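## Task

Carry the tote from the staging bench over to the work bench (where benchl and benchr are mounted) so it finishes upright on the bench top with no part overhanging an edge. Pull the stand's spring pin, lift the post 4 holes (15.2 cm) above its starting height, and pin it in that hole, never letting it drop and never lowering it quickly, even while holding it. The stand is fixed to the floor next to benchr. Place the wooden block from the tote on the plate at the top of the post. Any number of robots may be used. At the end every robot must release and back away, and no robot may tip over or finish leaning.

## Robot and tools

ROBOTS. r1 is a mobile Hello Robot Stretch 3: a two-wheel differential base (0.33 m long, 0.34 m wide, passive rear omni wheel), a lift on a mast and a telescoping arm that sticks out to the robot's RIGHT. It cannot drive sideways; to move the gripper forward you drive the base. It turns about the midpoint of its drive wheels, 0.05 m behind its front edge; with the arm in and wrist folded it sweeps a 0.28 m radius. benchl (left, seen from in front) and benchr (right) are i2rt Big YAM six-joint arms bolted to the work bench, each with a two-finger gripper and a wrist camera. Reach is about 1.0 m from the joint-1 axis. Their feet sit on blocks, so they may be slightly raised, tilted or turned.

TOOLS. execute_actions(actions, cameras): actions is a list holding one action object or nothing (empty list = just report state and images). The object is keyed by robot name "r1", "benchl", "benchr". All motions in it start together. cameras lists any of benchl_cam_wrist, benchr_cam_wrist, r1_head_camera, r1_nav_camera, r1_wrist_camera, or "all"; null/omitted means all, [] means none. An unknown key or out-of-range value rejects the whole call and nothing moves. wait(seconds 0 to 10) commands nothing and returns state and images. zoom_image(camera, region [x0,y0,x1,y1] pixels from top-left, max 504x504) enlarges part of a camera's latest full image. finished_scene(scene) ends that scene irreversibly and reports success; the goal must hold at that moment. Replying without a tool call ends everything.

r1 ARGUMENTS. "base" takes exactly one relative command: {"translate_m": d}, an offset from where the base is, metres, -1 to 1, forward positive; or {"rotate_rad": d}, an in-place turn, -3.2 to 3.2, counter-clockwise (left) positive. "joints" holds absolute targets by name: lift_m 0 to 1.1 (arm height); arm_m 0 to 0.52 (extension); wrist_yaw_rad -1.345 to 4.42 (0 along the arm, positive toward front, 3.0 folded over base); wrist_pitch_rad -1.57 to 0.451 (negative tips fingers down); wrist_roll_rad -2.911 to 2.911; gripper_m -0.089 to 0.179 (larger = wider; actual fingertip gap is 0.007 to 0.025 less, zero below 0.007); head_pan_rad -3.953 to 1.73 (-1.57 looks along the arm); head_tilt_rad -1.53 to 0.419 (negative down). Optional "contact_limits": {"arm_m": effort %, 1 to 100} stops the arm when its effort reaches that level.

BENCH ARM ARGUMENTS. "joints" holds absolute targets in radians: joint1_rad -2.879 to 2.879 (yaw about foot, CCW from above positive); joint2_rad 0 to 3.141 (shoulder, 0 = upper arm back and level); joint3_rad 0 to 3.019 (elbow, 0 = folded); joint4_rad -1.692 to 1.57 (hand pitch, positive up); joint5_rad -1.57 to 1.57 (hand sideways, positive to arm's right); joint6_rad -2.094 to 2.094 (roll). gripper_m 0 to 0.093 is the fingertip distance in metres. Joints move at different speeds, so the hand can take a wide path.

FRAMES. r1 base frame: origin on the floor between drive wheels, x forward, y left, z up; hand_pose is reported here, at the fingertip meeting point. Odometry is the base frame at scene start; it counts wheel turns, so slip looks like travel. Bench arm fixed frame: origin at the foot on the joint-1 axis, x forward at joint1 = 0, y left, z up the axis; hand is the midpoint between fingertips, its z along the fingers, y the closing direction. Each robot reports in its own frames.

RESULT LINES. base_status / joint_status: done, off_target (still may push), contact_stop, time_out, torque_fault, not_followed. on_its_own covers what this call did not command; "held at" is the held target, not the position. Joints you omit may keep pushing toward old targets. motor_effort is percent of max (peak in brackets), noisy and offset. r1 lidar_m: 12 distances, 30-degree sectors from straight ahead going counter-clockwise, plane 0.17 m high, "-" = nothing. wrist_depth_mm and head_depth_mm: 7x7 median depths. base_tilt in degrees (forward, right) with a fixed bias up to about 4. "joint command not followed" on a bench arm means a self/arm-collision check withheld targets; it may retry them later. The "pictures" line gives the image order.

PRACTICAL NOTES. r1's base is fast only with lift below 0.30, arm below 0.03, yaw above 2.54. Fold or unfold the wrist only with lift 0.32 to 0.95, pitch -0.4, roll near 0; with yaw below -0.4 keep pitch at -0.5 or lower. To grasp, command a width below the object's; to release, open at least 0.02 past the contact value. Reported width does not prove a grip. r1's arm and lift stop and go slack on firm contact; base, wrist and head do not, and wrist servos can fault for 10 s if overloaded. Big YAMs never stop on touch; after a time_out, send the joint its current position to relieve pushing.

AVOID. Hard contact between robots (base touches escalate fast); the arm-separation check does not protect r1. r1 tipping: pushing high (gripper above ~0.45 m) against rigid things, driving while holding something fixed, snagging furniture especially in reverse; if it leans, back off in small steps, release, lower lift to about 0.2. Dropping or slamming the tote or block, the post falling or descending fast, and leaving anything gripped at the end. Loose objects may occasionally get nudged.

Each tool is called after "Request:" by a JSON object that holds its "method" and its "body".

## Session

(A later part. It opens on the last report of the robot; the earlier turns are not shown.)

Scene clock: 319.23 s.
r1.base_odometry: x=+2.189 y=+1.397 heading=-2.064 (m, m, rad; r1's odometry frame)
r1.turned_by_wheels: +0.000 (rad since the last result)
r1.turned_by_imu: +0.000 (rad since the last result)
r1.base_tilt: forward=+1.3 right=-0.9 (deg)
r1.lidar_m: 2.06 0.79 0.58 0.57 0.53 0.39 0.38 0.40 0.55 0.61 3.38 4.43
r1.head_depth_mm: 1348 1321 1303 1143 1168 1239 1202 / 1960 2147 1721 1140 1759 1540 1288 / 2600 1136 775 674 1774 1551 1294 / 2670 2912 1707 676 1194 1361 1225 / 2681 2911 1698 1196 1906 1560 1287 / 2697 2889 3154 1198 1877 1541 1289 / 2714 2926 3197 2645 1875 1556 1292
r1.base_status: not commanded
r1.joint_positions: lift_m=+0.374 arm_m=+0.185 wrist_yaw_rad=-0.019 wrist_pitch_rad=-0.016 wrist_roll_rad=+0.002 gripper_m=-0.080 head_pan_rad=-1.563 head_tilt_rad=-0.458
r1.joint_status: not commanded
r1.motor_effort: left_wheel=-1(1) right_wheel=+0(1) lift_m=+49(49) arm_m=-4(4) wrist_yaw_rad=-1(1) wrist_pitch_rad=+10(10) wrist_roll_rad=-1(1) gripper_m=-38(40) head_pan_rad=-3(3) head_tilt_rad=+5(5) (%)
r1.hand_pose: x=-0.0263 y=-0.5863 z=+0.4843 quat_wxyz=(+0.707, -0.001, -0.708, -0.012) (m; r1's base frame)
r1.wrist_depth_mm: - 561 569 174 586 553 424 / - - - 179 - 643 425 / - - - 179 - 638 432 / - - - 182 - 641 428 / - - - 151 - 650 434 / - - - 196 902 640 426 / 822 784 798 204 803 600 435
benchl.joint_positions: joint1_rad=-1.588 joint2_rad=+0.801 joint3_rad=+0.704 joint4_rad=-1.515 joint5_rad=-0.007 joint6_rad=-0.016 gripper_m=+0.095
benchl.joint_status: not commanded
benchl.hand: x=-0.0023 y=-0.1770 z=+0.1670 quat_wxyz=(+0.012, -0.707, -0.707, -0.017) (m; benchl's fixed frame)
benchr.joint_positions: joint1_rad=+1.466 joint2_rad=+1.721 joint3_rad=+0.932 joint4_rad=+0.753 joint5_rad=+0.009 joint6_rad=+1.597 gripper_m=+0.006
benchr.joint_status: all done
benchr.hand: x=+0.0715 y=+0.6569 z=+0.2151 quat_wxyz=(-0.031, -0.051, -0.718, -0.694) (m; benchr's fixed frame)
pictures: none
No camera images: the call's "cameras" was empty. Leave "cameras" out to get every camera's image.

Request:
{"method": "execute_actions", "body": {"actions": [{"r1":{"joints":{"gripper_m":0.04}},"benchr":{"joints":{"joint2_rad":1.712,"joint3_rad":0.96,"joint4_rad":0.77}}}], "cameras": []}}

Request:
{"method": "execute_actions", "body": {"actions": [{"r1":{"joints":{"arm_m":0.188,"lift_m":0.37}}}], "cameras": []}}

Request:
{"method": "execute_actions", "body": {"actions": [{"r1":{"joints":{"gripper_m":-0.087}}}], "cameras": []}}

Request:
{"method": "execute_actions", "body": {"actions": [{"r1":{"joints":{"arm_m":0.183}}}], "cameras": []}}

Request:
{"method": "execute_actions", "body": {"actions": [{"benchr":{"joints":{"joint2_rad":1.65,"joint3_rad":1.0,"joint4_rad":0.75}}}], "cameras": []}}

Scene clock: 325.93 s.
r1.base_odometry: x=+2.189 y=+1.397 heading=-2.064 (m, m, rad; r1's odometry frame)
r1.turned_by_wheels: +0.000 (rad since the last result)
r1.turned_by_imu: -0.001 (rad since the last result)
r1.base_tilt: forward=+1.2 right=-1.0 (deg)
r1.lidar_m: 2.06 0.79 0.58 0.56 0.53 0.39 0.38 0.40 0.55 0.61 3.35 4.42
r1.head_depth_mm: 1344 1323 1303 1145 1170 1235 1194 / 1962 2140 1723 1139 1773 1550 1292 / 2556 1139 777 677 1768 1555 1288 / 2653 2862 1706 678 1194 1353 1228 / 2649 2893 1718 1194 1890 1564 1289 / 2739 2903 3170 1189 1881 1544 1291 / 2690 2919 3239 2644 1889 1543 1291
r1.base_status: not commanded
r1.joint_positions: lift_m=+0.374 arm_m=+0.185 wrist_yaw_rad=-0.020 wrist_pitch_rad=-0.016 wrist_roll_rad=+0.002 gripper_m=+0.040 head_pan_rad=-1.563 head_tilt_rad=-0.458
r1.joint_status: all done
r1.motor_effort: left_wheel=-1(1) right_wheel=+1(2) lift_m=+49(49) arm_m=-1(4) wrist_yaw_rad=+0(1) wrist_pitch_rad=+10(10) wrist_roll_rad=-1(1) gripper_m=+0(79) head_pan_rad=-2(3) head_tilt_rad=+4(5) (%)
r1.hand_pose: x=-0.0267 y=-0.5858 z=+0.4842 quat_wxyz=(+0.707, -0.001, -0.708, -0.013) (m; r1's base frame)
r1.wrist_depth_mm: - 558 571 174 591 556 420 / - - - 180 - 635 428 / - - - 180 - 635 426 / - - - 184 - 650 433 / - - - 162 - 647 433 / - - - 197 913 638 429 / 796 811 800 204 783 602 432
benchl.joint_positions: joint1_rad=-1.588 joint2_rad=+0.801 joint3_rad=+0.704 joint4_rad=-1.515 joint5_rad=-0.007 joint6_rad=-0.016 gripper_m=+0.095
benchl.joint_status: not commanded
benchl.hand: x=-0.0023 y=-0.1770 z=+0.1670 quat_wxyz=(+0.012, -0.707, -0.707, -0.017) (m; benchl's fixed frame)
benchr.joint_positions: joint1_rad=+1.466 joint2_rad=+1.722 joint3_rad=+0.932 joint4_rad=+0.753 joint5_rad=+0.009 joint6_rad=+1.597 gripper_m=+0.006
benchr.joint_status: all done
benchr.hand: x=+0.0715 y=+0.6570 z=+0.2141 quat_wxyz=(-0.031, -0.051, -0.718, -0.693) (m; benchr's fixed frame)
pictures: none
No camera images: the call's "cameras" was empty. Leave "cameras" out to get every camera's image.

Scene clock: 326.50 s.
r1.base_odometry: x=+2.189 y=+1.397 heading=-2.064 (m, m, rad; r1's odometry frame)
r1.turned_by_wheels: +0.000 (rad since the last result)
r1.turned_by_imu: +0.000 (rad since the last result)
r1.base_tilt: forward=+1.1 right=-1.0 (deg)
r1.lidar_m: 2.07 0.79 0.58 0.57 0.53 0.39 0.38 0.40 0.55 0.61 3.36 4.43
r1.head_depth_mm: 1340 1316 1299 1142 1166 1243 1201 / 1964 2157 1727 1139 1754 1539 1291 / 2584 1132 778 675 1779 1555 1291 / 2648 2858 1708 676 1189 1367 1224 / 2681 2886 1701 1193 1894 1561 1286 / 2711 2927 3133 1195 1885 1550 1291 / 2719 2934 3222 2637 1892 1550 1290
r1.base_status: not commanded
r1.joint_positions: lift_m=+0.370 arm_m=+0.188 wrist_yaw_rad=-0.020 wrist_pitch_rad=-0.016 wrist_roll_rad=+0.002 gripper_m=+0.040 head_pan_rad=-1.563 head_tilt_rad=-0.458
r1.joint_status: all done
r1.motor_effort: left_wheel=-1(1) right_wheel=+1(1) lift_m=+31(45) arm_m=+2(4) wrist_yaw_rad=+1(0) wrist_pitch_rad=+10(10) wrist_roll_rad=-1(1) gripper_m=+1(1) head_pan_rad=-3(2) head_tilt_rad=+5(5) (%)
r1.hand_pose: x=-0.0267 y=-0.5884 z=+0.4808 quat_wxyz=(+0.707, -0.001, -0.708, -0.013) (m; r1's base frame)
r1.wrist_depth_mm: - 585 579 172 607 557 428 / - - - 176 - 654 427 / - - - 177 - 640 427 / - - - 180 - 648 426 / - - - 149 - 641 432 / - - - 193 901 647 433 / 819 799 793 202 783 606 427
benchl.joint_positions: joint1_rad=-1.588 joint2_rad=+0.801 joint3_rad=+0.704 joint4_rad=-1.515 joint5_rad=-0.007 joint6_rad=-0.016 gripper_m=+0.095
benchl.joint_status: not commanded
benchl.hand: x=-0.0023 y=-0.1770 z=+0.1670 quat_wxyz=(+0.012, -0.707, -0.707, -0.017) (m; benchl's fixed frame)
benchr.joint_positions: joint1_rad=+1.466 joint2_rad=+1.722 joint3_rad=+0.932 joint4_rad=+0.753 joint5_rad=+0.009 joint6_rad=+1.597 gripper_m=+0.006
benchr.joint_status: not commanded
benchr.hand: x=+0.0715 y=+0.6570 z=+0.2141 quat_wxyz=(-0.031, -0.051, -0.718, -0.693) (m; benchr's fixed frame)
pictures: none
No camera images: the call's "cameras" was empty. Leave "cameras" out to get every camera's image.

Scene clock: 328.27 s.
r1.base_odometry: x=+2.189 y=+1.397 heading=-2.064 (m, m, rad; r1's odometry frame)
r1.turned_by_wheels: +0.000 (rad since the last result)
r1.turned_by_imu: +0.000 (rad since the last result)
r1.base_tilt: forward=+1.2 right=-1.0 (deg)
r1.lidar_m: 2.07 0.79 0.58 0.56 0.53 0.39 0.38 0.40 0.55 0.61 3.34 4.42
r1.head_depth_mm: 1343 1325 1306 1136 1172 1236 1203 / 1972 2153 1720 1137 1770 1546 1290 / 2596 1138 776 678 1770 1557 1296 / 2653 2912 1708 665 1193 1364 1229 / 2697 2908 1705 1195 1919 1558 1288 / 2650 2933 3198 1202 1888 1557 1285 / 2675 2955 3201 2640 1889 1549 1290
r1.base_status: not commanded
r1.joint_positions: lift_m=+0.370 arm_m=+0.188 wrist_yaw_rad=-0.011 wrist_pitch_rad=-0.018 wrist_roll_rad=+0.002 gripper_m=-0.085 head_pan_rad=-1.563 head_tilt_rad=-0.458
r1.joint_status: all done
r1.motor_effort: left_wheel=-1(1) right_wheel=+2(3) lift_m=+31(30) arm_m=+2(3) wrist_yaw_rad=-6(6) wrist_pitch_rad=+11(11) wrist_roll_rad=-1(1) gripper_m=-41(96) head_pan_rad=-3(3) head_tilt_rad=+4(5) (%)
r1.hand_pose: x=-0.0243 y=-0.5884 z=+0.4803 quat_wxyz=(+0.707, +0.003, -0.707, -0.011) (m; r1's base frame)
r1.wrist_depth_mm: - 589 586 172 611 566 433 / - - - 176 - 657 432 / - - - 180 - 650 437 / - - - 180 - 661 434 / - - - 146 - 657 435 / - - - 193 904 660 438 / 798 791 798 202 760 627 439
benchl.joint_positions: joint1_rad=-1.588 joint2_rad=+0.801 joint3_rad=+0.704 joint4_rad=-1.515 joint5_rad=-0.007 joint6_rad=-0.016 gripper_m=+0.095
benchl.joint_status: not commanded
benchl.hand: x=-0.0023 y=-0.1770 z=+0.1670 quat_wxyz=(+0.012, -0.707, -0.707, -0.017) (m; benchl's fixed frame)
benchr.joint_positions: joint1_rad=+1.466 joint2_rad=+1.722 joint3_rad=+0.932 joint4_rad=+0.753 joint5_rad=+0.009 joint6_rad=+1.597 gripper_m=+0.006
benchr.joint_status: not commanded
benchr.hand: x=+0.0715 y=+0.6570 z=+0.2141 quat_wxyz=(-0.031, -0.051, -0.718, -0.693) (m; benchr's fixed frame)
pictures: none
No camera images: the call's "cameras" was empty. Leave "cameras" out to get every camera's image.

Scene clock: 329.00 s.
r1.base_odometry: x=+2.189 y=+1.397 heading=-2.064 (m, m, rad; r1's odometry frame)
r1.turned_by_wheels: +0.000 (rad since the last result)
r1.turned_by_imu: +0.000 (rad since the last result)
r1.base_tilt: forward=+1.2 right=-0.8 (deg)
r1.lidar_m: 2.07 0.79 0.58 0.57 0.53 0.39 0.38 0.40 0.55 0.61 3.35 4.43
r1.head_depth_mm: 1342 1329 1298 1142 1170 1240 1204 / 1966 2148 1722 1191 1755 1548 1299 / 2567 1135 774 674 1749 1569 1290 / 2676 2888 1717 674 1194 1355 1233 / 2700 2853 1704 1192 1881 1563 1285 / 2695 2935 3134 1194 1889 1556 1288 / 2711 2930 3180 2643 1891 1550 1285
r1.base_status: not commanded
r1.joint_positions: lift_m=+0.370 arm_m=+0.184 wrist_yaw_rad=-0.018 wrist_pitch_rad=-0.018 wrist_roll_rad=+0.002 gripper_m=-0.082 head_pan_rad=-1.563 head_tilt_rad=-0.458
r1.joint_status: all done
r1.motor_effort: left_wheel=+0(1) right_wheel=+0(3) lift_m=+32(33) arm_m=-11(11) wrist_yaw_rad=-1(5) wrist_pitch_rad=+11(11) wrist_roll_rad=-1(1) gripper_m=-39(42) head_pan_rad=-3(2) head_tilt_rad=+4(4) (%)
r1.hand_pose: x=-0.0260 y=-0.5851 z=+0.4804 quat_wxyz=(+0.707, +0.000, -0.708, -0.013) (m; r1's base frame)
r1.wrist_depth_mm: - 578 581 174 602 551 423 / - - - 180 - 636 430 / - - - 179 - 643 432 / - - - 184 - 639 430 / - - - 147 - 649 432 / - - - 197 908 644 427 / 804 812 778 205 784 614 431
benchl.joint_positions: joint1_rad=-1.588 joint2_rad=+0.801 joint3_rad=+0.704 joint4_rad=-1.515 joint5_rad=-0.007 joint6_rad=-0.016 gripper_m=+0.095
benchl.joint_status: not commanded
benchl.hand: x=-0.0023 y=-0.1770 z=+0.1670 quat_wxyz=(+0.012, -0.707, -0.707, -0.017) (m; benchl's fixed frame)
benchr.joint_positions: joint1_rad=+1.466 joint2_rad=+1.729 joint3_rad=+0.932 joint4_rad=+0.753 joint5_rad=+0.009 joint6_rad=+1.597 gripper_m=+0.006
benchr.joint_status: not commanded
benchr.hand: x=+0.0716 y=+0.6576 z=+0.2095 quat_wxyz=(-0.031, -0.051, -0.721, -0.691) (m; benchr's fixed frame)
pictures: none
No camera images: the call's "cameras" was empty. Leave "cameras" out to get every camera's image.

Scene clock: 329.67 s.
r1.base_odometry: x=+2.189 y=+1.397 heading=-2.064 (m, m, rad; r1's odometry frame)
r1.turned_by_wheels: +0.000 (rad since the last result)
r1.turned_by_imu: +0.000 (rad since the last result)
r1.base_tilt: forward=+1.2 right=-1.1 (deg)
r1.lidar_m: 2.07 0.79 0.59 0.57 0.53 0.39 0.38 0.40 0.55 0.61 3.35 4.41
r1.head_depth_mm: 1341 1322 1302 1142 1172 1248 1199 / 1970 2145 1713 1139 1762 1547 1293 / 2602 1136 774 667 1770 1551 1278 / 2637 2874 1709 666 1198 1354 1227 / 2688 2910 1709 1196 1880 1555 1293 / 2691 2916 3158 1191 1883 1560 1281 / 2710 2944 3170 2639 1892 1546 1288
r1.base_status: not commanded
r1.joint_positions: lift_m=+0.370 arm_m=+0.184 wrist_yaw_rad=-0.018 wrist_pitch_rad=-0.018 wrist_roll_rad=+0.002 gripper_m=-0.078 head_pan_rad=-1.563 head_tilt_rad=-0.458
r1.joint_status: not commanded
r1.on_its_own: gripper_m is held at -0.080, not at your -0.087, by its stall guard, which is still easing
r1.motor_effort: left_wheel=+0(0) right_wheel=+1(1) lift_m=+32(33) arm_m=-12(11) wrist_yaw_rad=-1(1) wrist_pitch_rad=+11(11) wrist_roll_rad=-1(1) gripper_m=-37(38) head_pan_rad=-3(2) head_tilt_rad=+4(4) (%)
r1.hand_pose: x=-0.0260 y=-0.5851 z=+0.4804 quat_wxyz=(+0.707, +0.000, -0.708, -0.013) (m; r1's base frame)
r1.wrist_depth_mm: - 577 582 174 609 557 427 / - - - 180 - 635 426 / - - - 179 - 643 429 / - - - 183 - 648 428 / - - - 147 - 642 429 / - - - 197 911 649 433 / 803 796 789 205 768 604 428
benchl.joint_positions: joint1_rad=-1.588 joint2_rad=+0.801 joint3_rad=+0.704 joint4_rad=-1.515 joint5_rad=-0.007 joint6_rad=-0.016 gripper_m=+0.095
benchl.joint_status: not commanded
benchl.hand: x=-0.0023 y=-0.1770 z=+0.1670 quat_wxyz=(+0.012, -0.707, -0.707, -0.017) (m; benchl's fixed frame)
benchr.joint_positions: joint1_rad=+1.466 joint2_rad=+1.724 joint3_rad=+0.932 joint4_rad=+0.753 joint5_rad=+0.009 joint6_rad=+1.597 gripper_m=+0.006
benchr.joint_status: all done
benchr.hand: x=+0.0715 y=+0.6571 z=+0.2131 quat_wxyz=(-0.031, -0.051, -0.719, -0.693) (m; benchr's fixed frame)
pictures: none
No camera images: the call's "cameras" was empty. Leave "cameras" out to get every camera's image.

Request:
{"method": "execute_actions", "body": {"actions": [{"r1":{"joints":{"gripper_m":-0.089}},"benchr":{"joints":{"joint2_rad":1.61,"joint3_rad":1.03,"joint4_rad":0.78}}}], "cameras": []}}

Scene clock: 333.03 s.
r1.base_odometry: x=+2.189 y=+1.397 heading=-2.064 (m, m, rad; r1's odometry frame)
r1.turned_by_wheels: +0.000 (rad since the last result)
r1.turned_by_imu: -0.001 (rad since the last result)
r1.base_tilt: forward=+1.4 right=-1.1 (deg)
r1.lidar_m: 2.07 0.79 0.58 0.56 0.53 0.39 0.38 0.40 0.55 0.61 3.36 4.41
r1.head_depth_mm: 1345 1321 1302 1138 1172 1235 1199 / 1950 2170 1721 1138 1750 1536 1283 / 2590 1136 754 665 1748 1556 1290 / 2649 2887 1711 664 1189 1364 1222 / 2663 2937 1707 1190 1886 1558 1282 / 2687 2958 3176 1187 1878 1547 1285 / 2683 2939 3192 2650 1898 1546 1295
r1.base_status: not commanded
r1.joint_positions: lift_m=+0.370 arm_m=+0.184 wrist_yaw_rad=-0.018 wrist_pitch_rad=-0.018 wrist_roll_rad=+0.002 gripper_m=-0.087 head_pan_rad=-1.563 head_tilt_rad=-0.458
r1.joint_status: all done
r1.motor_effort: left_wheel=+0(0) right_wheel=+1(0) lift_m=+32(32) arm_m=-10(9) wrist_yaw_rad=-1(1) wrist_pitch_rad=+11(11) wrist_roll_rad=-1(1) gripper_m=-41(96) head_pan_rad=-3(2) head_tilt_rad=+4(5) (%)
r1.hand_pose: x=-0.0262 y=-0.5849 z=+0.4804 quat_wxyz=(+0.707, +0.000, -0.708, -0.013) (m; r1's base frame)
r1.wrist_depth_mm: - 577 592 175 610 562 426 / - - - 181 - 637 426 / - - - 178 - 640 433 / - - - 183 - 649 425 / - - - 147 - 646 436 / - - - 196 910 651 430 / 812 784 802 205 776 615 435
benchl.joint_positions: joint1_rad=-1.588 joint2_rad=+0.801 joint3_rad=+0.704 joint4_rad=-1.515 joint5_rad=-0.007 joint6_rad=-0.016 gripper_m=+0.095
benchl.joint_status: not commanded
benchl.hand: x=-0.0023 y=-0.1770 z=+0.1670 quat_wxyz=(+0.012, -0.707, -0.707, -0.017) (m; benchl's fixed frame)
benchr.joint_positions: joint1_rad=+1.466 joint2_rad=+1.692 joint3_rad=+0.942 joint4_rad=+0.753 joint5_rad=+0.010 joint6_rad=+1.596 gripper_m=+0.005
benchr.joint_status: all done
benchr.hand: x=+0.0716 y=+0.6567 z=+0.2381 quat_wxyz=(-0.032, -0.050, -0.705, -0.707) (m; benchr's fixed frame)
pictures: none
No camera images: the call's "cameras" was empty. Leave "cameras" out to get every camera's image.

A bit above, release pin, then let it settle down into the hole.

Request:
{"method": "execute_actions", "body": {"actions": [{"r1":{"joints":{"gripper_m":-0.086}},"benchr":{"joints":{"joint2_rad":1.59,"joint3_rad":1.04}}}], "cameras": []}}

Request:
{"method": "execute_actions", "body": {"actions": [{"r1":{"joints":{"gripper_m":0.04}}}], "cameras": []}}

Request:
{"method": "execute_actions", "body": {"actions": [{"benchr":{"joints":{"joint2_rad":1.68,"joint3_rad":0.97}}}], "cameras": []}}

Request:
{"method": "execute_actions", "body": {"actions": [{"benchr":{"joints":{"joint2_rad":1.70,"joint3_rad":0.955}}}], "cameras": []}}

Scene clock: 341.43 s.
r1.base_odometry: x=+2.189 y=+1.397 heading=-2.064 (m, m, rad; r1's odometry frame)
r1.turned_by_wheels: +0.000 (rad since the last result)
r1.turned_by_imu: -0.002 (rad since the last result)
r1.base_tilt: forward=+1.3 right=-1.0 (deg)
r1.lidar_m: 2.06 0.79 0.58 0.56 0.53 0.39 0.38 0.40 0.55 0.61 3.36 4.42
r1.head_depth_mm: 1339 1329 1304 1141 1173 1236 1200 / 1952 2112 1713 1145 1751 1544 1283 / 2620 929 754 666 1773 1547 1289 / 2657 2897 1714 664 1188 1356 1224 / 2694 2907 1712 1191 1885 1549 1294 / 2692 2920 3191 1196 1878 1553 1291 / 2698 2934 3208 2687 1906 1548 1285
r1.base_status: not commanded
r1.joint_positions: lift_m=+0.370 arm_m=+0.184 wrist_yaw_rad=-0.019 wrist_pitch_rad=-0.018 wrist_roll_rad=+0.002 gripper_m=-0.081 head_pan_rad=-1.563 head_tilt_rad=-0.458
r1.joint_status: gripper_m off_target (ended at -0.081, target -0.086)
r1.motor_effort: left_wheel=+0(0) right_wheel=+0(1) lift_m=+32(32) arm_m=-9(8) wrist_yaw_rad=-1(1) wrist_pitch_rad=+11(11) wrist_roll_rad=-1(1) gripper_m=-38(96) head_pan_rad=-3(2) head_tilt_rad=+4(5) (%)
r1.hand_pose: x=-0.0263 y=-0.5848 z=+0.4804 quat_wxyz=(+0.707, +0.000, -0.708, -0.013) (m; r1's base frame)
r1.wrist_depth_mm: - 573 584 174 603 554 427 / - - - 181 - 635 427 / - - - 179 - 636 429 / - - - 183 - 652 430 / - - - 148 - 636 432 / - - - 197 918 655 428 / 794 791 801 206 762 612 432
benchl.joint_positions: joint1_rad=-1.588 joint2_rad=+0.801 joint3_rad=+0.704 joint4_rad=-1.515 joint5_rad=-0.007 joint6_rad=-0.016 gripper_m=+0.095
benchl.joint_status: not commanded
benchl.hand: x=-0.0023 y=-0.1770 z=+0.1670 quat_wxyz=(+0.012, -0.707, -0.707, -0.017) (m; benchl's fixed frame)
benchr.joint_positions: joint1_rad=+1.466 joint2_rad=+1.687 joint3_rad=+0.944 joint4_rad=+0.753 joint5_rad=+0.010 joint6_rad=+1.596 gripper_m=+0.005
benchr.joint_status: joint3_rad time_out (moved +0.002 of +0.098); the others done
benchr.on_its_own: joint3_rad reads +0.944 and still pushes toward +1.040 since a time_out
benchr.hand: x=+0.0717 y=+0.6566 z=+0.2425 quat_wxyz=(-0.032, -0.050, -0.702, -0.710) (m; benchr's fixed frame)
pictures: none
No camera images: the call's "cameras" was empty. Leave "cameras" out to get every camera's image.

not run: a stop came earlier in this reply.

not run: a stop came earlier in this reply.

not run: a stop came earlier in this reply.

Request:
{"method": "execute_actions", "body": {"actions": [{"r1":{"joints":{"gripper_m":-0.089}}}], "cameras": []}}

Request:
{"method": "execute_actions", "body": {"actions": [{"benchr":{"joints":{"joint2_rad":1.57}}}], "cameras": []}}

Request:
{"method": "execute_actions", "body": {"actions": [{"r1":{"joints":{"gripper_m":0.04}}}], "cameras": []}}

Request:
{"method": "execute_actions", "body": {"actions": [{"benchr":{"joints":{"joint2_rad":1.68,"joint3_rad":0.97}}}], "cameras": []}}

Request:
{"method": "execute_actions", "body": {"actions": [{"benchr":{"joints":{"joint2_rad":1.70,"joint3_rad":0.955}}}], "cameras": []}}

Scene clock: 348.07 s.
r1.base_odometry: x=+2.189 y=+1.397 heading=-2.064 (m, m, rad; r1's odometry frame)
r1.turned_by_wheels: +0.000 (rad since the last result)
r1.turned_by_imu: -0.001 (rad since the last result)
r1.base_tilt: forward=+1.4 right=-1.0 (deg)
r1.lidar_m: 2.07 0.79 0.58 0.56 0.53 0.39 0.38 0.40 0.55 0.61 3.37 4.43
r1.head_depth_mm: 1344 1318 1305 1147 1174 1248 1202 / 1970 2146 1717 1136 1757 1542 1287 / 2581 929 752 665 1774 1561 1295 / 2630 2871 1705 663 1193 1360 1236 / 2664 2920 1699 1198 1880 1552 1287 / 2699 2916 3143 1198 1862 1556 1290 / 2686 2910 3235 2642 1904 1558 1285
r1.base_status: not commanded
r1.joint_positions: lift_m=+0.370 arm_m=+0.184 wrist_yaw_rad=-0.019 wrist_pitch_rad=-0.018 wrist_roll_rad=+0.002 gripper_m=-0.087 head_pan_rad=-1.563 head_tilt_rad=-0.458
r1.joint_status: all done
r1.motor_effort: left_wheel=+0(0) right_wheel=+0(0) lift_m=+32(32) arm_m=-8(8) wrist_yaw_rad=-1(1) wrist_pitch_rad=+11(11) wrist_roll_rad=-1(1) gripper_m=-41(96) head_pan_rad=-2(3) head_tilt_rad=+4(4) (%)
r1.hand_pose: x=-0.0263 y=-0.5847 z=+0.4804 quat_wxyz=(+0.707, +0.000, -0.708, -0.013) (m; r1's base frame)
r1.wrist_depth_mm: - 572 586 175 603 560 427 / - - - 181 - 641 432 / - - - 178 - 634 434 / - - - 183 - 647 428 / - - - 148 - 641 432 / - - - 198 897 651 429 / 795 794 789 205 780 602 431
benchl.joint_positions: joint1_rad=-1.588 joint2_rad=+0.801 joint3_rad=+0.704 joint4_rad=-1.515 joint5_rad=-0.007 joint6_rad=-0.016 gripper_m=+0.095
benchl.joint_status: not commanded
benchl.hand: x=-0.0023 y=-0.1770 z=+0.1670 quat_wxyz=(+0.012, -0.707, -0.707, -0.017) (m; benchl's fixed frame)
benchr.joint_positions: joint1_rad=+1.466 joint2_rad=+1.687 joint3_rad=+0.944 joint4_rad=+0.753 joint5_rad=+0.010 joint6_rad=+1.596 gripper_m=+0.005
benchr.joint_status: not commanded
benchr.on_its_own: joint3_rad reads +0.944 and still pushes toward +1.040 since a time_out
benchr.hand: x=+0.0717 y=+0.6566 z=+0.2425 quat_wxyz=(-0.032, -0.050, -0.702, -0.710) (m; benchr's fixed frame)
pictures: none
No camera images: the call's "cameras" was empty. Leave "cameras" out to get every camera's image.

Scene clock: 348.73 s.
r1.base_odometry: x=+2.189 y=+1.397 heading=-2.064 (m, m, rad; r1's odometry frame)
r1.turned_by_wheels: +0.000 (rad since the last result)
r1.turned_by_imu: +0.000 (rad since the last result)
r1.base_tilt: forward=+1.3 right=-0.9 (deg)
r1.lidar_m: 2.06 0.79 0.59 0.56 0.53 0.39 0.38 0.40 0.55 0.61 3.36 4.44
r1.head_depth_mm: 1340 1317 1296 1139 1167 1244 1206 / 1955 2137 1714 1137 1763 1534 1287 / 2606 932 723 1048 1763 1549 1283 / 2628 2912 1711 1038 1183 1363 1227 / 2694 2907 1705 1192 1879 1553 1285 / 2659 2888 3164 1194 1870 1555 1288 / 2671 2941 3264 2643 1884 1542 1292
r1.base_status: not commanded
r1.joint_positions: lift_m=+0.370 arm_m=+0.184 wrist_yaw_rad=-0.019 wrist_pitch_rad=-0.018 wrist_roll_rad=+0.002 gripper_m=-0.084 head_pan_rad=-1.563 head_tilt_rad=-0.458
r1.joint_status: not commanded
r1.motor_effort: left_wheel=+0(0) right_wheel=+1(1) lift_m=+32(32) arm_m=-9(9) wrist_yaw_rad=-1(1) wrist_pitch_rad=+11(11) wrist_roll_rad=-1(1) gripper_m=-39(41) head_pan_rad=-2(2) head_tilt_rad=+5(5) (%)
r1.hand_pose: x=-0.0263 y=-0.5847 z=+0.4804 quat_wxyz=(+0.707, +0.000, -0.708, -0.013) (m; r1's base frame)
r1.wrist_depth_mm: - 577 582 175 605 556 423 / - - - 180 - 641 426 / - - - 179 - 642 434 / - - - 184 - 651 426 / - - - 148 - 643 430 / - - - 197 905 659 433 / 821 787 795 206 772 612 428
benchl.joint_positions: joint1_rad=-1.588 joint2_rad=+0.801 joint3_rad=+0.704 joint4_rad=-1.515 joint5_rad=-0.007 joint6_rad=-0.016 gripper_m=+0.095
benchl.joint_status: not commanded
benchl.hand: x=-0.0023 y=-0.1770 z=+0.1670 quat_wxyz=(+0.012, -0.707, -0.707, -0.017) (m; benchl's fixed frame)
benchr.joint_positions: joint1_rad=+1.466 joint2_rad=+1.672 joint3_rad=+0.949 joint4_rad=+0.746 joint5_rad=+0.011 joint6_rad=+1.596 gripper_m=+0.005
benchr.joint_status: all done
benchr.on_its_own: joint3_rad reads +0.949 and still pushes toward +1.040 since a time_out
benchr.hand: x=+0.0717 y=+0.6562 z=+0.2531 quat_wxyz=(-0.032, -0.050, -0.697, -0.715) (m; benchr's fixed frame)
pictures: none
No camera images: the call's "cameras" was empty. Leave "cameras" out to get every camera's image.

Scene clock: 350.47 s.
r1.base_odometry: x=+2.189 y=+1.397 heading=-2.064 (m, m, rad; r1's odometry frame)
r1.turned_by_wheels: +0.000 (rad since the last result)
r1.turned_by_imu: +0.000 (rad since the last result)
r1.base_tilt: forward=+1.4 right=-1.1 (deg)
r1.lidar_m: 2.06 0.79 0.58 0.56 0.53 0.39 0.38 0.40 0.55 0.61 3.37 4.43
r1.head_depth_mm: 1343 1324 1300 1140 1173 1237 1203 / 1950 2126 1727 1139 1766 1555 1299 / 2601 936 724 1038 1766 1553 1289 / 2629 2890 1720 676 1188 1360 1230 / 2632 2932 1702 1198 1884 1560 1289 / 2695 2897 3177 1193 1887 1556 1290 / 2685 2944 3157 2616 1871 1553 1285
r1.base_status: not commanded
r1.joint_positions: lift_m=+0.370 arm_m=+0.183 wrist_yaw_rad=-0.020 wrist_pitch_rad=-0.017 wrist_roll_rad=+0.002 gripper_m=+0.040 head_pan_rad=-1.563 head_tilt_rad=-0.458
r1.joint_status: all done
r1.motor_effort: left_wheel=-1(0) right_wheel=+1(1) lift_m=+32(33) arm_m=-1(8) wrist_yaw_rad=+1(1) wrist_pitch_rad=+11(11) wrist_roll_rad=-1(1) gripper_m=+0(77) head_pan_rad=-3(3) head_tilt_rad=+5(5) (%)
r1.hand_pose: x=-0.0267 y=-0.5839 z=+0.4804 quat_wxyz=(+0.707, -0.001, -0.708, -0.014) (m; r1's base frame)
r1.wrist_depth_mm: - 578 583 176 612 555 425 / - - - 181 - 625 425 / - - - 181 - 640 428 / - - - 185 - 637 431 / - - - 155 - 650 429 / - - - 198 897 650 431 / 810 789 803 207 778 607 438
benchl.joint_positions: joint1_rad=-1.588 joint2_rad=+0.801 joint3_rad=+0.704 joint4_rad=-1.515 joint5_rad=-0.007 joint6_rad=-0.016 gripper_m=+0.095
benchl.joint_status: not commanded
benchl.hand: x=-0.0023 y=-0.1770 z=+0.1670 quat_wxyz=(+0.012, -0.707, -0.707, -0.017) (m; benchl's fixed frame)
benchr.joint_positions: joint1_rad=+1.466 joint2_rad=+1.672 joint3_rad=+0.950 joint4_rad=+0.745 joint5_rad=+0.011 joint6_rad=+1.596 gripper_m=+0.005
benchr.joint_status: not commanded
benchr.hand: x=+0.0717 y=+0.6564 z=+0.2532 quat_wxyz=(-0.032, -0.050, -0.697, -0.714) (m; benchr's fixed frame)
pictures: none
No camera images: the call's "cameras" was empty. Leave "cameras" out to get every camera's image.

Scene clock: 351.13 s.
r1.base_odometry: x=+2.189 y=+1.397 heading=-2.064 (m, m, rad; r1's odometry frame)
r1.turned_by_wheels: +0.000 (rad since the last result)
r1.turned_by_imu: +0.000 (rad since the last result)
r1.base_tilt: forward=+1.3 right=-1.0 (deg)
r1.lidar_m: 2.07 0.79 0.59 0.57 0.53 0.39 0.38 0.40 0.55 0.61 3.36 4.45
r1.head_depth_mm: 1347 1323 1299 1148 1173 1246 1205 / 1972 2144 1709 1147 1754 1541 1289 / 2606 930 754 666 1753 1558 1288 / 2678 2854 1708 665 1192 1364 1230 / 2684 2887 1699 1193 1892 1566 1291 / 2678 2973 3151 1192 1889 1555 1284 / 2679 2945 3211 2639 1879 1542 1277
r1.base_status: not commanded
r1.joint_positions: lift_m=+0.370 arm_m=+0.183 wrist_yaw_rad=-0.020 wrist_pitch_rad=-0.017 wrist_roll_rad=+0.002 gripper_m=+0.040 head_pan_rad=-1.563 head_tilt_rad=-0.458
r1.joint_status: not commanded
r1.motor_effort: left_wheel=-1(1) right_wheel=+1(1) lift_m=+32(32) arm_m=-1(1) wrist_yaw_rad=+0(0) wrist_pitch_rad=+11(11) wrist_roll_rad=-1(1) gripper_m=+0(1) head_pan_rad=-3(3) head_tilt_rad=+4(5) (%)
r1.hand_pose: x=-0.0267 y=-0.5839 z=+0.4804 quat_wxyz=(+0.707, -0.001, -0.708, -0.014) (m; r1's base frame)
r1.wrist_depth_mm: - 575 587 176 605 558 427 / - - - 182 - 636 426 / - - - 181 - 642 430 / - - - 186 - 641 431 / - - - 161 - 655 432 / - - - 198 908 636 427 / 791 789 789 206 796 603 434
benchl.joint_positions: joint1_rad=-1.588 joint2_rad=+0.801 joint3_rad=+0.704 joint4_rad=-1.515 joint5_rad=-0.007 joint6_rad=-0.016 gripper_m=+0.095
benchl.joint_status: not commanded
benchl.hand: x=-0.0023 y=-0.1770 z=+0.1670 quat_wxyz=(+0.012, -0.707, -0.707, -0.017) (m; benchl's fixed frame)
benchr.joint_positions: joint1_rad=+1.466 joint2_rad=+1.682 joint3_rad=+0.948 joint4_rad=+0.747 joint5_rad=+0.011 joint6_rad=+1.596 gripper_m=+0.005
benchr.joint_status: all done
benchr.hand: x=+0.0718 y=+0.6571 z=+0.2465 quat_wxyz=(-0.032, -0.050, -0.701, -0.711) (m; benchr's fixed frame)
pictures: none
No camera images: the call's "cameras" was empty. Leave "cameras" out to get every camera's image.

Scene clock: 351.60 s.
r1.base_odometry: x=+2.189 y=+1.397 heading=-2.064 (m, m, rad; r1's odometry frame)
r1.turned_by_wheels: +0.000 (rad since the last result)
r1.turned_by_imu: +0.000 (rad since the last result)
r1.base_tilt: forward=+1.2 right=-0.9 (deg)
r1.lidar_m: 2.07 0.79 0.58 0.56 0.53 0.39 0.38 0.40 0.55 0.61 3.35 4.44
r1.head_depth_mm: 1341 1314 1303 1141 1177 1234 1206 / 1965 2145 1721 1139 1766 1536 1294 / 2575 929 755 665 1764 1561 1286 / 2638 2911 1709 664 1185 1365 1226 / 2712 2908 1706 1196 1882 1551 1284 / 2696 2952 3124 1193 1879 1551 1285 / 2701 2954 3220 2617 1889 1547 1281
r1.base_status: not commanded
r1.joint_positions: lift_m=+0.370 arm_m=+0.183 wrist_yaw_rad=-0.020 wrist_pitch_rad=-0.017 wrist_roll_rad=+0.002 gripper_m=+0.040 head_pan_rad=-1.563 head_tilt_rad=-0.458
r1.joint_status: not commanded
r1.motor_effort: left_wheel=+0(0) right_wheel=+1(1) lift_m=+32(33) arm_m=-1(2) wrist_yaw_rad=+0(0) wrist_pitch_rad=+11(11) wrist_roll_rad=-1(1) gripper_m=+1(0) head_pan_rad=-2(2) head_tilt_rad=+4(5) (%)
r1.hand_pose: x=-0.0267 y=-0.5839 z=+0.4804 quat_wxyz=(+0.707, -0.001, -0.708, -0.014) (m; r1's base frame)
r1.wrist_depth_mm: - 571 591 177 613 554 430 / - - - 181 - 633 426 / - - - 182 - 642 430 / - - - 186 - 649 426 / - - - 161 - 638 428 / - - - 198 897 642 426 / 795 812 780 206 776 604 433
benchl.joint_positions: joint1_rad=-1.588 joint2_rad=+0.801 joint3_rad=+0.704 joint4_rad=-1.515 joint5_rad=-0.007 joint6_rad=-0.016 gripper_m=+0.095
benchl.joint_status: not commanded
benchl.hand: x=-0.0023 y=-0.1770 z=+0.1670 quat_wxyz=(+0.012, -0.707, -0.707, -0.017) (m; benchl's fixed frame)
benchr.joint_positions: joint1_rad=+1.466 joint2_rad=+1.683 joint3_rad=+0.947 joint4_rad=+0.748 joint5_rad=+0.011 joint6_rad=+1.596 gripper_m=+0.005
benchr.joint_status: all done
benchr.hand: x=+0.0718 y=+0.6570 z=+0.2458 quat_wxyz=(-0.032, -0.050, -0.701, -0.711) (m; benchr's fixed frame)
pictures: none
No camera images: the call's "cameras" was empty. Leave "cameras" out to get every camera's image.

Request:
{"method": "execute_actions", "body": {"actions": [{"r1":{"joints":{"arm_m":0}},"benchr":{"joints":{"gripper_m":0.093,"joint2_rad":1.675,"joint3_rad":0.97}}}], "cameras": []}}

Request:
{"method": "execute_actions", "body": {"actions": [{"benchr":{"joints":{"joint2_rad":1.3,"joint3_rad":0.62}}}], "cameras": []}}

Request:
{"method": "execute_actions", "body": {"actions": [{"benchr":{"joints":{"joint1_rad":0.6,"joint2_rad":1.0,"joint3_rad":0.85,"joint4_rad":-1.35,"joint6_rad":-0.33}}}], "cameras": []}}

Request:
{"method": "execute_actions", "body": {"actions": [{"benchr":{"joints":{"joint1_rad":-0.29}}}], "cameras": []}}

Request:
{"method": "execute_actions", "body": {"actions": [{"benchr":{"joints":{"joint2_rad":1.06,"joint3_rad":0.66,"joint4_rad":-1.14}}}], "cameras": ["benchr_cam_wrist","r1_head_camera"]}}

Scene clock: 359.90 s.
r1.base_odometry: x=+2.189 y=+1.397 heading=-2.064 (m, m, rad; r1's odometry frame)
r1.turned_by_wheels: +0.000 (rad since the last result)
r1.turned_by_imu: -0.001 (rad since the last result)
r1.base_tilt: forward=+1.4 right=-1.0 (deg)
r1.lidar_m: 2.07 0.79 0.58 0.57 0.53 0.39 0.38 0.40 0.55 0.61 3.34 4.42
r1.head_depth_mm: 1337 1320 1305 1143 1167 1242 1204 / 1964 2158 1720 1144 1773 1537 1295 / 2587 928 730 666 1759 1549 1292 / 2649 2910 1707 666 1190 1356 1228 / 2690 2900 1708 1193 1905 1564 1289 / 2655 2928 3127 1195 1882 1551 1289 / 2696 2969 3195 2615 1893 1563 1290
r1.base_status: not commanded
r1.joint_positions: lift_m=+0.370 arm_m=+0.000 wrist_yaw_rad=-0.020 wrist_pitch_rad=-0.017 wrist_roll_rad=+0.002 gripper_m=+0.040 head_pan_rad=-1.563 head_tilt_rad=-0.458
r1.joint_status: all done
r1.motor_effort: left_wheel=-1(0) right_wheel=+1(1) lift_m=+33(32) arm_m=-2(1) wrist_yaw_rad=+1(0) wrist_pitch_rad=+11(11) wrist_roll_rad=-1(1) gripper_m=+0(1) head_pan_rad=-3(2) head_tilt_rad=+5(5) (%)
r1.hand_pose: x=-0.0267 y=-0.4010 z=+0.4804 quat_wxyz=(+0.707, -0.001, -0.708, -0.014) (m; r1's base frame)
r1.wrist_depth_mm: - 655 672 602 599 551 424 / - - - 933 - 638 423 / - - - 718 - 652 427 / - - - 717 - 645 425 / - - - 390 - 648 423 / - - - 404 888 629 435 / 812 783 797 717 771 598 434
benchl.joint_positions: joint1_rad=-1.588 joint2_rad=+0.801 joint3_rad=+0.704 joint4_rad=-1.515 joint5_rad=-0.007 joint6_rad=-0.016 gripper_m=+0.095
benchl.joint_status: not commanded
benchl.hand: x=-0.0023 y=-0.1770 z=+0.1670 quat_wxyz=(+0.012, -0.707, -0.707, -0.017) (m; benchl's fixed frame)
benchr.joint_positions: joint1_rad=+1.466 joint2_rad=+1.683 joint3_rad=+0.947 joint4_rad=+0.756 joint5_rad=+0.009 joint6_rad=+1.581 gripper_m=+0.093
benchr.joint_status: all done
benchr.hand: x=+0.0714 y=+0.6570 z=+0.2477 quat_wxyz=(-0.037, -0.043, -0.699, -0.713) (m; benchr's fixed frame)
pictures: none
No camera images: the call's "cameras" was empty. Leave "cameras" out to get every camera's image.

Scene clock: 361.00 s.
r1.base_odometry: x=+2.189 y=+1.397 heading=-2.064 (m, m, rad; r1's odometry frame)
r1.turned_by_wheels: +0.000 (rad since the last result)
r1.turned_by_imu: +0.000 (rad since the last result)
r1.base_tilt: forward=+1.3 right=-1.0 (deg)
r1.lidar_m: 2.06 0.79 0.58 0.56 0.53 0.39 0.38 0.40 0.55 0.61 3.35 4.43
r1.head_depth_mm: 1354 1320 1306 1141 1165 1244 1193 / 1975 2141 1730 1135 1768 1540 1288 / 2622 1022 840 665 1754 1563 1291 / 2647 2870 1726 665 1189 1353 1230 / 2653 2885 1709 1202 1893 1554 1287 / 2692 2877 3149 1192 1894 1559 1288 / 2711 2942 3247 2657 1884 1555 1288
r1.base_status: not commanded
r1.joint_positions: lift_m=+0.370 arm_m=+0.000 wrist_yaw_rad=-0.020 wrist_pitch_rad=-0.017 wrist_roll_rad=+0.002 gripper_m=+0.040 head_pan_rad=-1.563 head_tilt_rad=-0.458
r1.joint_status: not commanded
r1.motor_effort: left_wheel=-1(1) right_wheel=+1(1) lift_m=+32(32) arm_m=-2(3) wrist_yaw_rad=+0(0) wrist_pitch_rad=+11(11) wrist_roll_rad=-1(1) gripper_m=+0(1) head_pan_rad=-2(3) head_tilt_rad=+4(4) (%)
r1.hand_pose: x=-0.0267 y=-0.4010 z=+0.4804 quat_wxyz=(+0.707, -0.001, -0.708, -0.014) (m; r1's base frame)
r1.wrist_depth_mm: - 652 659 593 607 559 421 / - - - 918 - 632 426 / - - - 726 - 637 422 / - - - 736 - 626 424 / - - - 386 - 647 430 / - - - 409 914 635 429 / 810 795 790 725 775 604 432
benchl.joint_positions: joint1_rad=-1.588 joint2_rad=+0.801 joint3_rad=+0.704 joint4_rad=-1.515 joint5_rad=-0.007 joint6_rad=-0.016 gripper_m=+0.095
benchl.joint_status: not commanded
benchl.hand: x=-0.0023 y=-0.1770 z=+0.1670 quat_wxyz=(+0.012, -0.707, -0.707, -0.017) (m; benchl's fixed frame)
benchr.joint_positions: joint1_rad=+1.466 joint2_rad=+1.292 joint3_rad=+0.622 joint4_rad=+0.761 joint5_rad=+0.009 joint6_rad=+1.580 gripper_m=+0.093
benchr.joint_status: all done
benchr.hand: x=+0.0574 y=+0.5242 z=+0.2982 quat_wxyz=(-0.038, -0.042, -0.673, -0.737) (m; benchr's fixed frame)
pictures: none
No camera images: the call's "cameras" was empty. Leave "cameras" out to get every camera's image.

Scene clock: 363.30 s.
r1.base_odometry: x=+2.189 y=+1.397 heading=-2.064 (m, m, rad; r1's odometry frame)
r1.turned_by_wheels: +0.000 (rad since the last result)
r1.turned_by_imu: +0.000 (rad since the last result)
r1.base_tilt: forward=+1.2 right=-1.1 (deg)
r1.lidar_m: 2.07 0.79 0.58 0.56 0.53 0.39 0.38 0.40 0.55 0.61 3.35 4.44
r1.head_depth_mm: 1340 1323 1301 1136 1173 1237 1201 / 1966 1700 1724 1138 1753 1545 1291 / 2614 1759 1275 666 1766 1551 1288 / 2623 1085 1603 665 1196 1360 1224 / 2669 2798 1708 1200 1896 1558 1289 / 2688 2908 3190 1195 1885 1551 1290 / 2694 2930 3227 2632 1887 1557 1283
r1.base_status: not commanded
r1.joint_positions: lift_m=+0.370 arm_m=+0.000 wrist_yaw_rad=-0.020 wrist_pitch_rad=-0.017 wrist_roll_rad=+0.002 gripper_m=+0.040 head_pan_rad=-1.563 head_tilt_rad=-0.458
r1.joint_status: not commanded
r1.motor_effort: left_wheel=-1(1) right_wheel=+1(1) lift_m=+32(32) arm_m=-3(2) wrist_yaw_rad=+0(0) wrist_pitch_rad=+11(11) wrist_roll_rad=-1(1) gripper_m=+0(0) head_pan_rad=-3(2) head_tilt_rad=+5(4) (%)
r1.hand_pose: x=-0.0267 y=-0.4010 z=+0.4804 quat_wxyz=(+0.707, -0.001, -0.708, -0.014) (m; r1's base frame)
r1.wrist_depth_mm: - 645 668 597 612 556 425 / - - - 913 - 631 425 / - - - 725 - 638 424 / - - - 719 - 634 423 / - - - 385 - 631 423 / - - - 403 900 639 426 / 810 797 788 719 792 602 431
benchl.joint_positions: joint1_rad=-1.588 joint2_rad=+0.801 joint3_rad=+0.704 joint4_rad=-1.515 joint5_rad=-0.007 joint6_rad=-0.016 gripper_m=+0.095
benchl.joint_status: not commanded
benchl.hand: x=-0.0023 y=-0.1770 z=+0.1670 quat_wxyz=(+0.012, -0.707, -0.707, -0.017) (m; benchl's fixed frame)
benchr.joint_positions: joint1_rad=+0.607 joint2_rad=+1.004 joint3_rad=+0.842 joint4_rad=-1.336 joint5_rad=+0.006 joint6_rad=-0.319 gripper_m=+0.093
benchr.joint_status: all done
benchr.hand: x=+0.2230 y=+0.1530 z=+0.1796 quat_wxyz=(-0.036, +0.446, -0.894, -0.002) (m; benchr's fixed frame)
pictures: none
No camera images: the call's "cameras" was empty. Leave "cameras" out to get every camera's image.

Scene clock: 364.70 s.
r1.base_odometry: x=+2.189 y=+1.397 heading=-2.064 (m, m, rad; r1's odometry frame)
r1.turned_by_wheels: +0.000 (rad since the last result)
r1.turned_by_imu: +0.000 (rad since the last result)
r1.base_tilt: forward=+1.1 right=-0.9 (deg)
r1.lidar_m: 2.06 0.79 0.58 0.57 0.53 0.39 0.38 0.40 0.55 0.61 3.36 4.42
r1.head_depth_mm: 1252 1227 1301 1139 1175 1230 1204 / 1962 1901 1726 1146 1766 1547 1293 / 2599 1822 1286 664 1765 1561 1284 / 2643 2815 1713 666 1190 1359 1221 / 2671 2873 1712 1191 1879 1553 1293 / 2682 2957 3093 1194 1884 1554 1287 / 2698 2935 3218 2653 1878 1551 1289
r1.base_status: not commanded
r1.joint_positions: lift_m=+0.370 arm_m=+0.000 wrist_yaw_rad=-0.020 wrist_pitch_rad=-0.017 wrist_roll_rad=+0.002 gripper_m=+0.040 head_pan_rad=-1.563 head_tilt_rad=-0.458
r1.joint_status: not commanded
r1.motor_effort: left_wheel=-1(1) right_wheel=+1(1) lift_m=+32(32) arm_m=-3(3) wrist_yaw_rad=-1(0) wrist_pitch_rad=+11(11) wrist_roll_rad=-1(1) gripper_m=+1(1) head_pan_rad=-3(3) head_tilt_rad=+5(5) (%)
r1.hand_pose: x=-0.0267 y=-0.4010 z=+0.4804 quat_wxyz=(+0.707, -0.001, -0.708, -0.014) (m; r1's base frame)
r1.wrist_depth_mm: - 657 658 589 598 562 426 / - - - 933 - 632 426 / - - - 732 - 623 427 / - - - 732 - 632 427 / - - - 387 - 637 423 / - - - 402 892 643 426 / 819 801 779 721 769 608 424
benchl.joint_positions: joint1_rad=-1.588 joint2_rad=+0.801 joint3_rad=+0.704 joint4_rad=-1.515 joint5_rad=-0.007 joint6_rad=-0.016 gripper_m=+0.095
benchl.joint_status: not commanded
benchl.hand: x=-0.0023 y=-0.1770 z=+0.1670 quat_wxyz=(+0.012, -0.707, -0.707, -0.017) (m; benchl's fixed frame)
benchr.joint_positions: joint1_rad=-0.280 joint2_rad=+1.004 joint3_rad=+0.842 joint4_rad=-1.336 joint5_rad=+0.006 joint6_rad=-0.321 gripper_m=+0.093
benchr.joint_status: all done
benchr.hand: x=+0.2595 y=-0.0763 z=+0.1796 quat_wxyz=(-0.034, +0.020, -0.999, +0.014) (m; benchr's fixed frame)
pictures: none
No camera images: the call's "cameras" was empty. Leave "cameras" out to get every camera's image.

Scene clock: 365.70 s.
r1.base_odometry: x=+2.189 y=+1.397 heading=-2.064 (m, m, rad; r1's odometry frame)
r1.turned_by_wheels: +0.000 (rad since the last result)
r1.turned_by_imu: +0.000 (rad since the last result)
r1.base_tilt: forward=+1.4 right=-1.1 (deg)
r1.lidar_m: 2.07 0.79 0.58 0.56 0.53 0.39 0.38 0.40 0.55 0.61 3.37 4.43
r1.head_depth_mm: 1334 1321 1292 1142 1173 1233 1193 / 1974 1708 1732 1136 1765 1536 1291 / 2681 1747 1285 665 1779 1551 1296 / 2623 2808 1604 664 1195 1360 1232 / 2652 2879 1699 1195 1886 1568 1284 / 2681 2907 3185 1195 1881 1558 1287 / 2682 2941 3228 2643 1902 1551 1288
r1.base_status: not commanded
r1.joint_positions: lift_m=+0.370 arm_m=+0.000 wrist_yaw_rad=-0.020 wrist_pitch_rad=-0.017 wrist_roll_rad=+0.002 gripper_m=+0.040 head_pan_rad=-1.563 head_tilt_rad=-0.458
r1.joint_status: not commanded
r1.motor_effort: left_wheel=+0(1) right_wheel=+1(1) lift_m=+32(32) arm_m=-3(3) wrist_yaw_rad=+0(0) wrist_pitch_rad=+11(11) wrist_roll_rad=-1(1) gripper_m=+1(0) head_pan_rad=-3(3) head_tilt_rad=+5(5) (%)
r1.hand_pose: x=-0.0267 y=-0.4010 z=+0.4804 quat_wxyz=(+0.707, -0.001, -0.708, -0.014) (m; r1's base frame)
r1.wrist_depth_mm: - 661 649 589 609 556 417 / - - - 935 - 630 422 / - - - 723 - 629 422 / - - - 747 - 631 426 / - - - 389 - 646 424 / - - - 406 899 634 429 / 797 807 799 710 785 605 425
benchl.joint_positions: joint1_rad=-1.588 joint2_rad=+0.801 joint3_rad=+0.704 joint4_rad=-1.515 joint5_rad=-0.007 joint6_rad=-0.016 gripper_m=+0.095
benchl.joint_status: not commanded
benchl.hand: x=-0.0023 y=-0.1770 z=+0.1670 quat_wxyz=(+0.012, -0.707, -0.707, -0.017) (m; benchl's fixed frame)
benchr.joint_positions: joint1_rad=-0.280 joint2_rad=+1.062 joint3_rad=+0.651 joint4_rad=-1.155 joint5_rad=+0.006 joint6_rad=-0.321 gripper_m=+0.093
benchr.joint_status: all done
benchr.hand: x=+0.2377 y=-0.0700 z=+0.0958 quat_wxyz=(-0.001, +0.020, -1.000, +0.003) (m; benchr's fixed frame)
pictures: benchr_cam_wrist, r1_head_camera (sideways: a quarter turn clockwise sets it upright)
Images, in order (width x height): benchr_cam_wrist 616x616, r1_head_camera 896x504.

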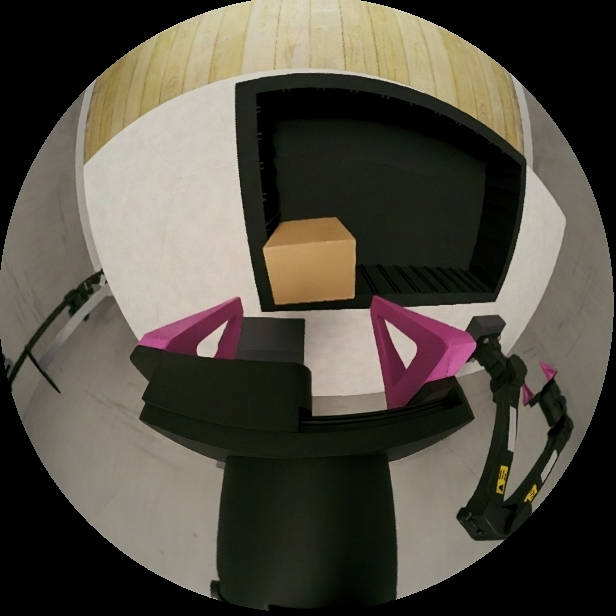

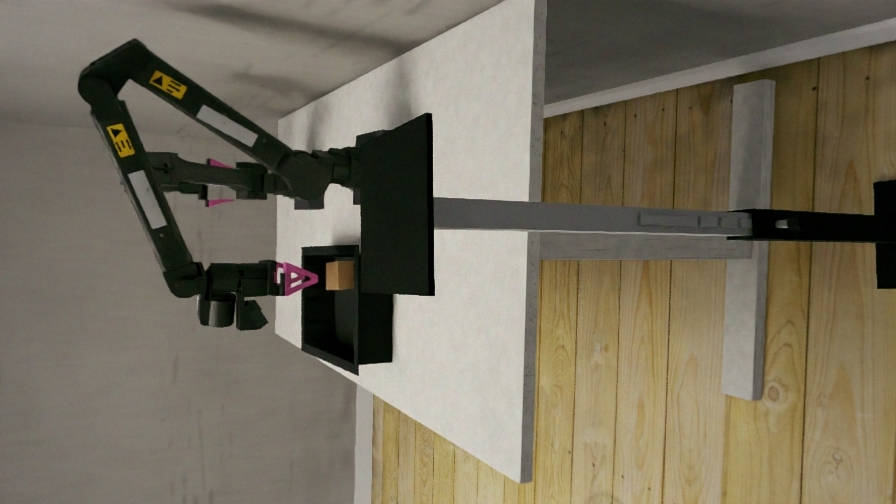

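Request:
{"method": "execute_actions", "body": {"actions": [{"benchr":{"joints":{"joint2_rad":1.19,"joint3_rad":0.59,"joint4_rad":-0.95,"joint6_rad":-0.36}}}], "cameras": ["benchr_cam_wrist"]}}

Scene clock: 377.73 s.
r1.base_odometry: x=+2.189 y=+1.397 heading=-2.064 (m, m, rad; r1's odometry frame)
r1.turned_by_wheels: +0.000 (rad since the last result)
r1.turned_by_imu: -0.001 (rad since the last result)
r1.base_tilt: forward=+1.2 right=-1.0 (deg)
r1.lidar_m: 2.07 0.79 0.58 0.56 0.53 0.39 0.38 0.40 0.55 0.61 3.36 4.44
r1.head_depth_mm: 1344 1326 1296 1147 1175 1242 1199 / 1961 1709 1738 1140 1767 1540 1298 / 2613 1601 1291 667 1761 1551 1293 / 2655 2841 1711 665 1192 1351 1227 / 2653 2868 1706 1200 1885 1552 1284 / 2674 2930 3162 1193 1882 1555 1294 / 2700 2924 3212 2643 1885 1557 1288
r1.base_status: not commanded
r1.joint_positions: lift_m=+0.370 arm_m=+0.000 wrist_yaw_rad=-0.020 wrist_pitch_rad=-0.017 wrist_roll_rad=+0.002 gripper_m=+0.040 head_pan_rad=-1.563 head_tilt_rad=-0.458
r1.joint_status: not commanded
r1.motor_effort: left_wheel=-1(0) right_wheel=+0(1) lift_m=+32(32) arm_m=-2(2) wrist_yaw_rad=+0(0) wrist_pitch_rad=+11(11) wrist_roll_rad=-1(1) gripper_m=+1(1) head_pan_rad=-2(2) head_tilt_rad=+5(5) (%)
r1.hand_pose: x=-0.0267 y=-0.4010 z=+0.4804 quat_wxyz=(+0.707, -0.001, -0.708, -0.014) (m; r1's base frame)
r1.wrist_depth_mm: - 650 656 596 608 556 424 / - - - 936 - 635 426 / - - - 710 - 637 428 / - - - 733 - 628 424 / - - - 390 - 637 425 / - - - 408 908 655 426 / 807 815 786 721 793 605 431
benchl.joint_positions: joint1_rad=-1.588 joint2_rad=+0.801 joint3_rad=+0.704 joint4_rad=-1.515 joint5_rad=-0.007 joint6_rad=-0.016 gripper_m=+0.095
benchl.joint_status: not commanded
benchl.hand: x=-0.0023 y=-0.1770 z=+0.1670 quat_wxyz=(+0.012, -0.707, -0.707, -0.017) (m; benchl's fixed frame)
benchr.joint_positions: joint1_rad=-0.280 joint2_rad=+1.197 joint3_rad=+0.585 joint4_rad=-0.965 joint5_rad=+0.006 joint6_rad=-0.349 gripper_m=+0.093
benchr.joint_status: all done
benchr.hand: x=+0.2471 y=-0.0727 z=+0.0425 quat_wxyz=(+0.004, +0.034, -0.999, +0.002) (m; benchr's fixed frame)
pictures: benchr_cam_wrist
Images, in order (width x height): benchr_cam_wrist 616x616.

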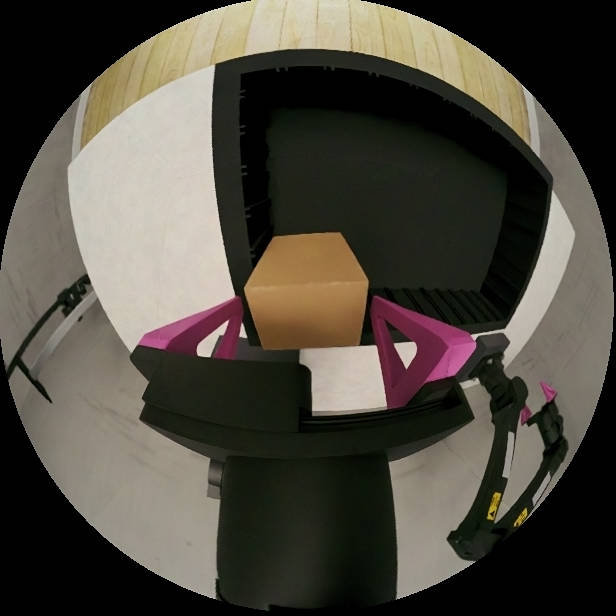

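Request:
{"method": "execute_actions", "body": {"actions": [{"benchr":{"joints":{"joint2_rad":1.22,"joint3_rad":0.545,"joint4_rad":-0.89}}}], "cameras": ["benchr_cam_wrist"]}}

Request:
{"method": "execute_actions", "body": {"actions": [{"benchr":{"joints":{"gripper_m":0.04}}}], "cameras": []}}

Request:
{"method": "execute_actions", "body": {"actions": [{"benchr":{"joints":{"joint2_rad":1.15,"joint3_rad":1.0,"joint4_rad":-1.42}}}], "cameras": ["benchr_cam_wrist"]}}

Scene clock: 382.90 s.
r1.base_odometry: x=+2.189 y=+1.397 heading=-2.064 (m, m, rad; r1's odometry frame)
r1.turned_by_wheels: +0.000 (rad since the last result)
r1.turned_by_imu: -0.001 (rad since the last result)
r1.base_tilt: forward=+1.3 right=-0.9 (deg)
r1.lidar_m: 2.06 0.79 0.58 0.57 0.53 0.39 0.38 0.40 0.55 0.61 3.37 4.44
r1.head_depth_mm: 1343 1321 1304 1151 1177 1237 1208 / 1766 1712 1726 1146 1763 1549 1290 / 2604 1669 1292 665 1748 1547 1291 / 2670 2800 1362 666 1194 1362 1227 / 2701 2866 1697 1195 1888 1557 1286 / 2707 2921 3177 1196 1880 1557 1286 / 2690 2928 3195 2638 1889 1544 1280
r1.base_status: not commanded
r1.joint_positions: lift_m=+0.370 arm_m=+0.000 wrist_yaw_rad=-0.020 wrist_pitch_rad=-0.017 wrist_roll_rad=+0.002 gripper_m=+0.040 head_pan_rad=-1.563 head_tilt_rad=-0.458
r1.joint_status: not commanded
r1.motor_effort: left_wheel=-1(1) right_wheel=+1(1) lift_m=+32(32) arm_m=-3(3) wrist_yaw_rad=+0(1) wrist_pitch_rad=+11(11) wrist_roll_rad=-1(1) gripper_m=+0(0) head_pan_rad=-2(2) head_tilt_rad=+5(5) (%)
r1.hand_pose: x=-0.0267 y=-0.4010 z=+0.4804 quat_wxyz=(+0.707, -0.001, -0.708, -0.014) (m; r1's base frame)
r1.wrist_depth_mm: - 654 656 603 607 558 424 / - - - 948 - 623 423 / - - - 705 - 639 423 / - - - 735 - 641 424 / - - - 388 - 641 424 / - - - 399 893 644 430 / 817 801 800 721 779 610 434
benchl.joint_positions: joint1_rad=-1.588 joint2_rad=+0.801 joint3_rad=+0.704 joint4_rad=-1.515 joint5_rad=-0.007 joint6_rad=-0.016 gripper_m=+0.095
benchl.joint_status: not commanded
benchl.hand: x=-0.0023 y=-0.1770 z=+0.1670 quat_wxyz=(+0.012, -0.707, -0.707, -0.017) (m; benchl's fixed frame)
benchr.joint_positions: joint1_rad=-0.280 joint2_rad=+1.212 joint3_rad=+0.543 joint4_rad=-0.906 joint5_rad=+0.006 joint6_rad=-0.349 gripper_m=+0.093
benchr.joint_status: all done
benchr.hand: x=+0.2407 y=-0.0709 z=+0.0261 quat_wxyz=(+0.003, +0.034, -0.999, +0.002) (m; benchr's fixed frame)
pictures: benchr_cam_wrist
Images, in order (width x height): benchr_cam_wrist 616x616.

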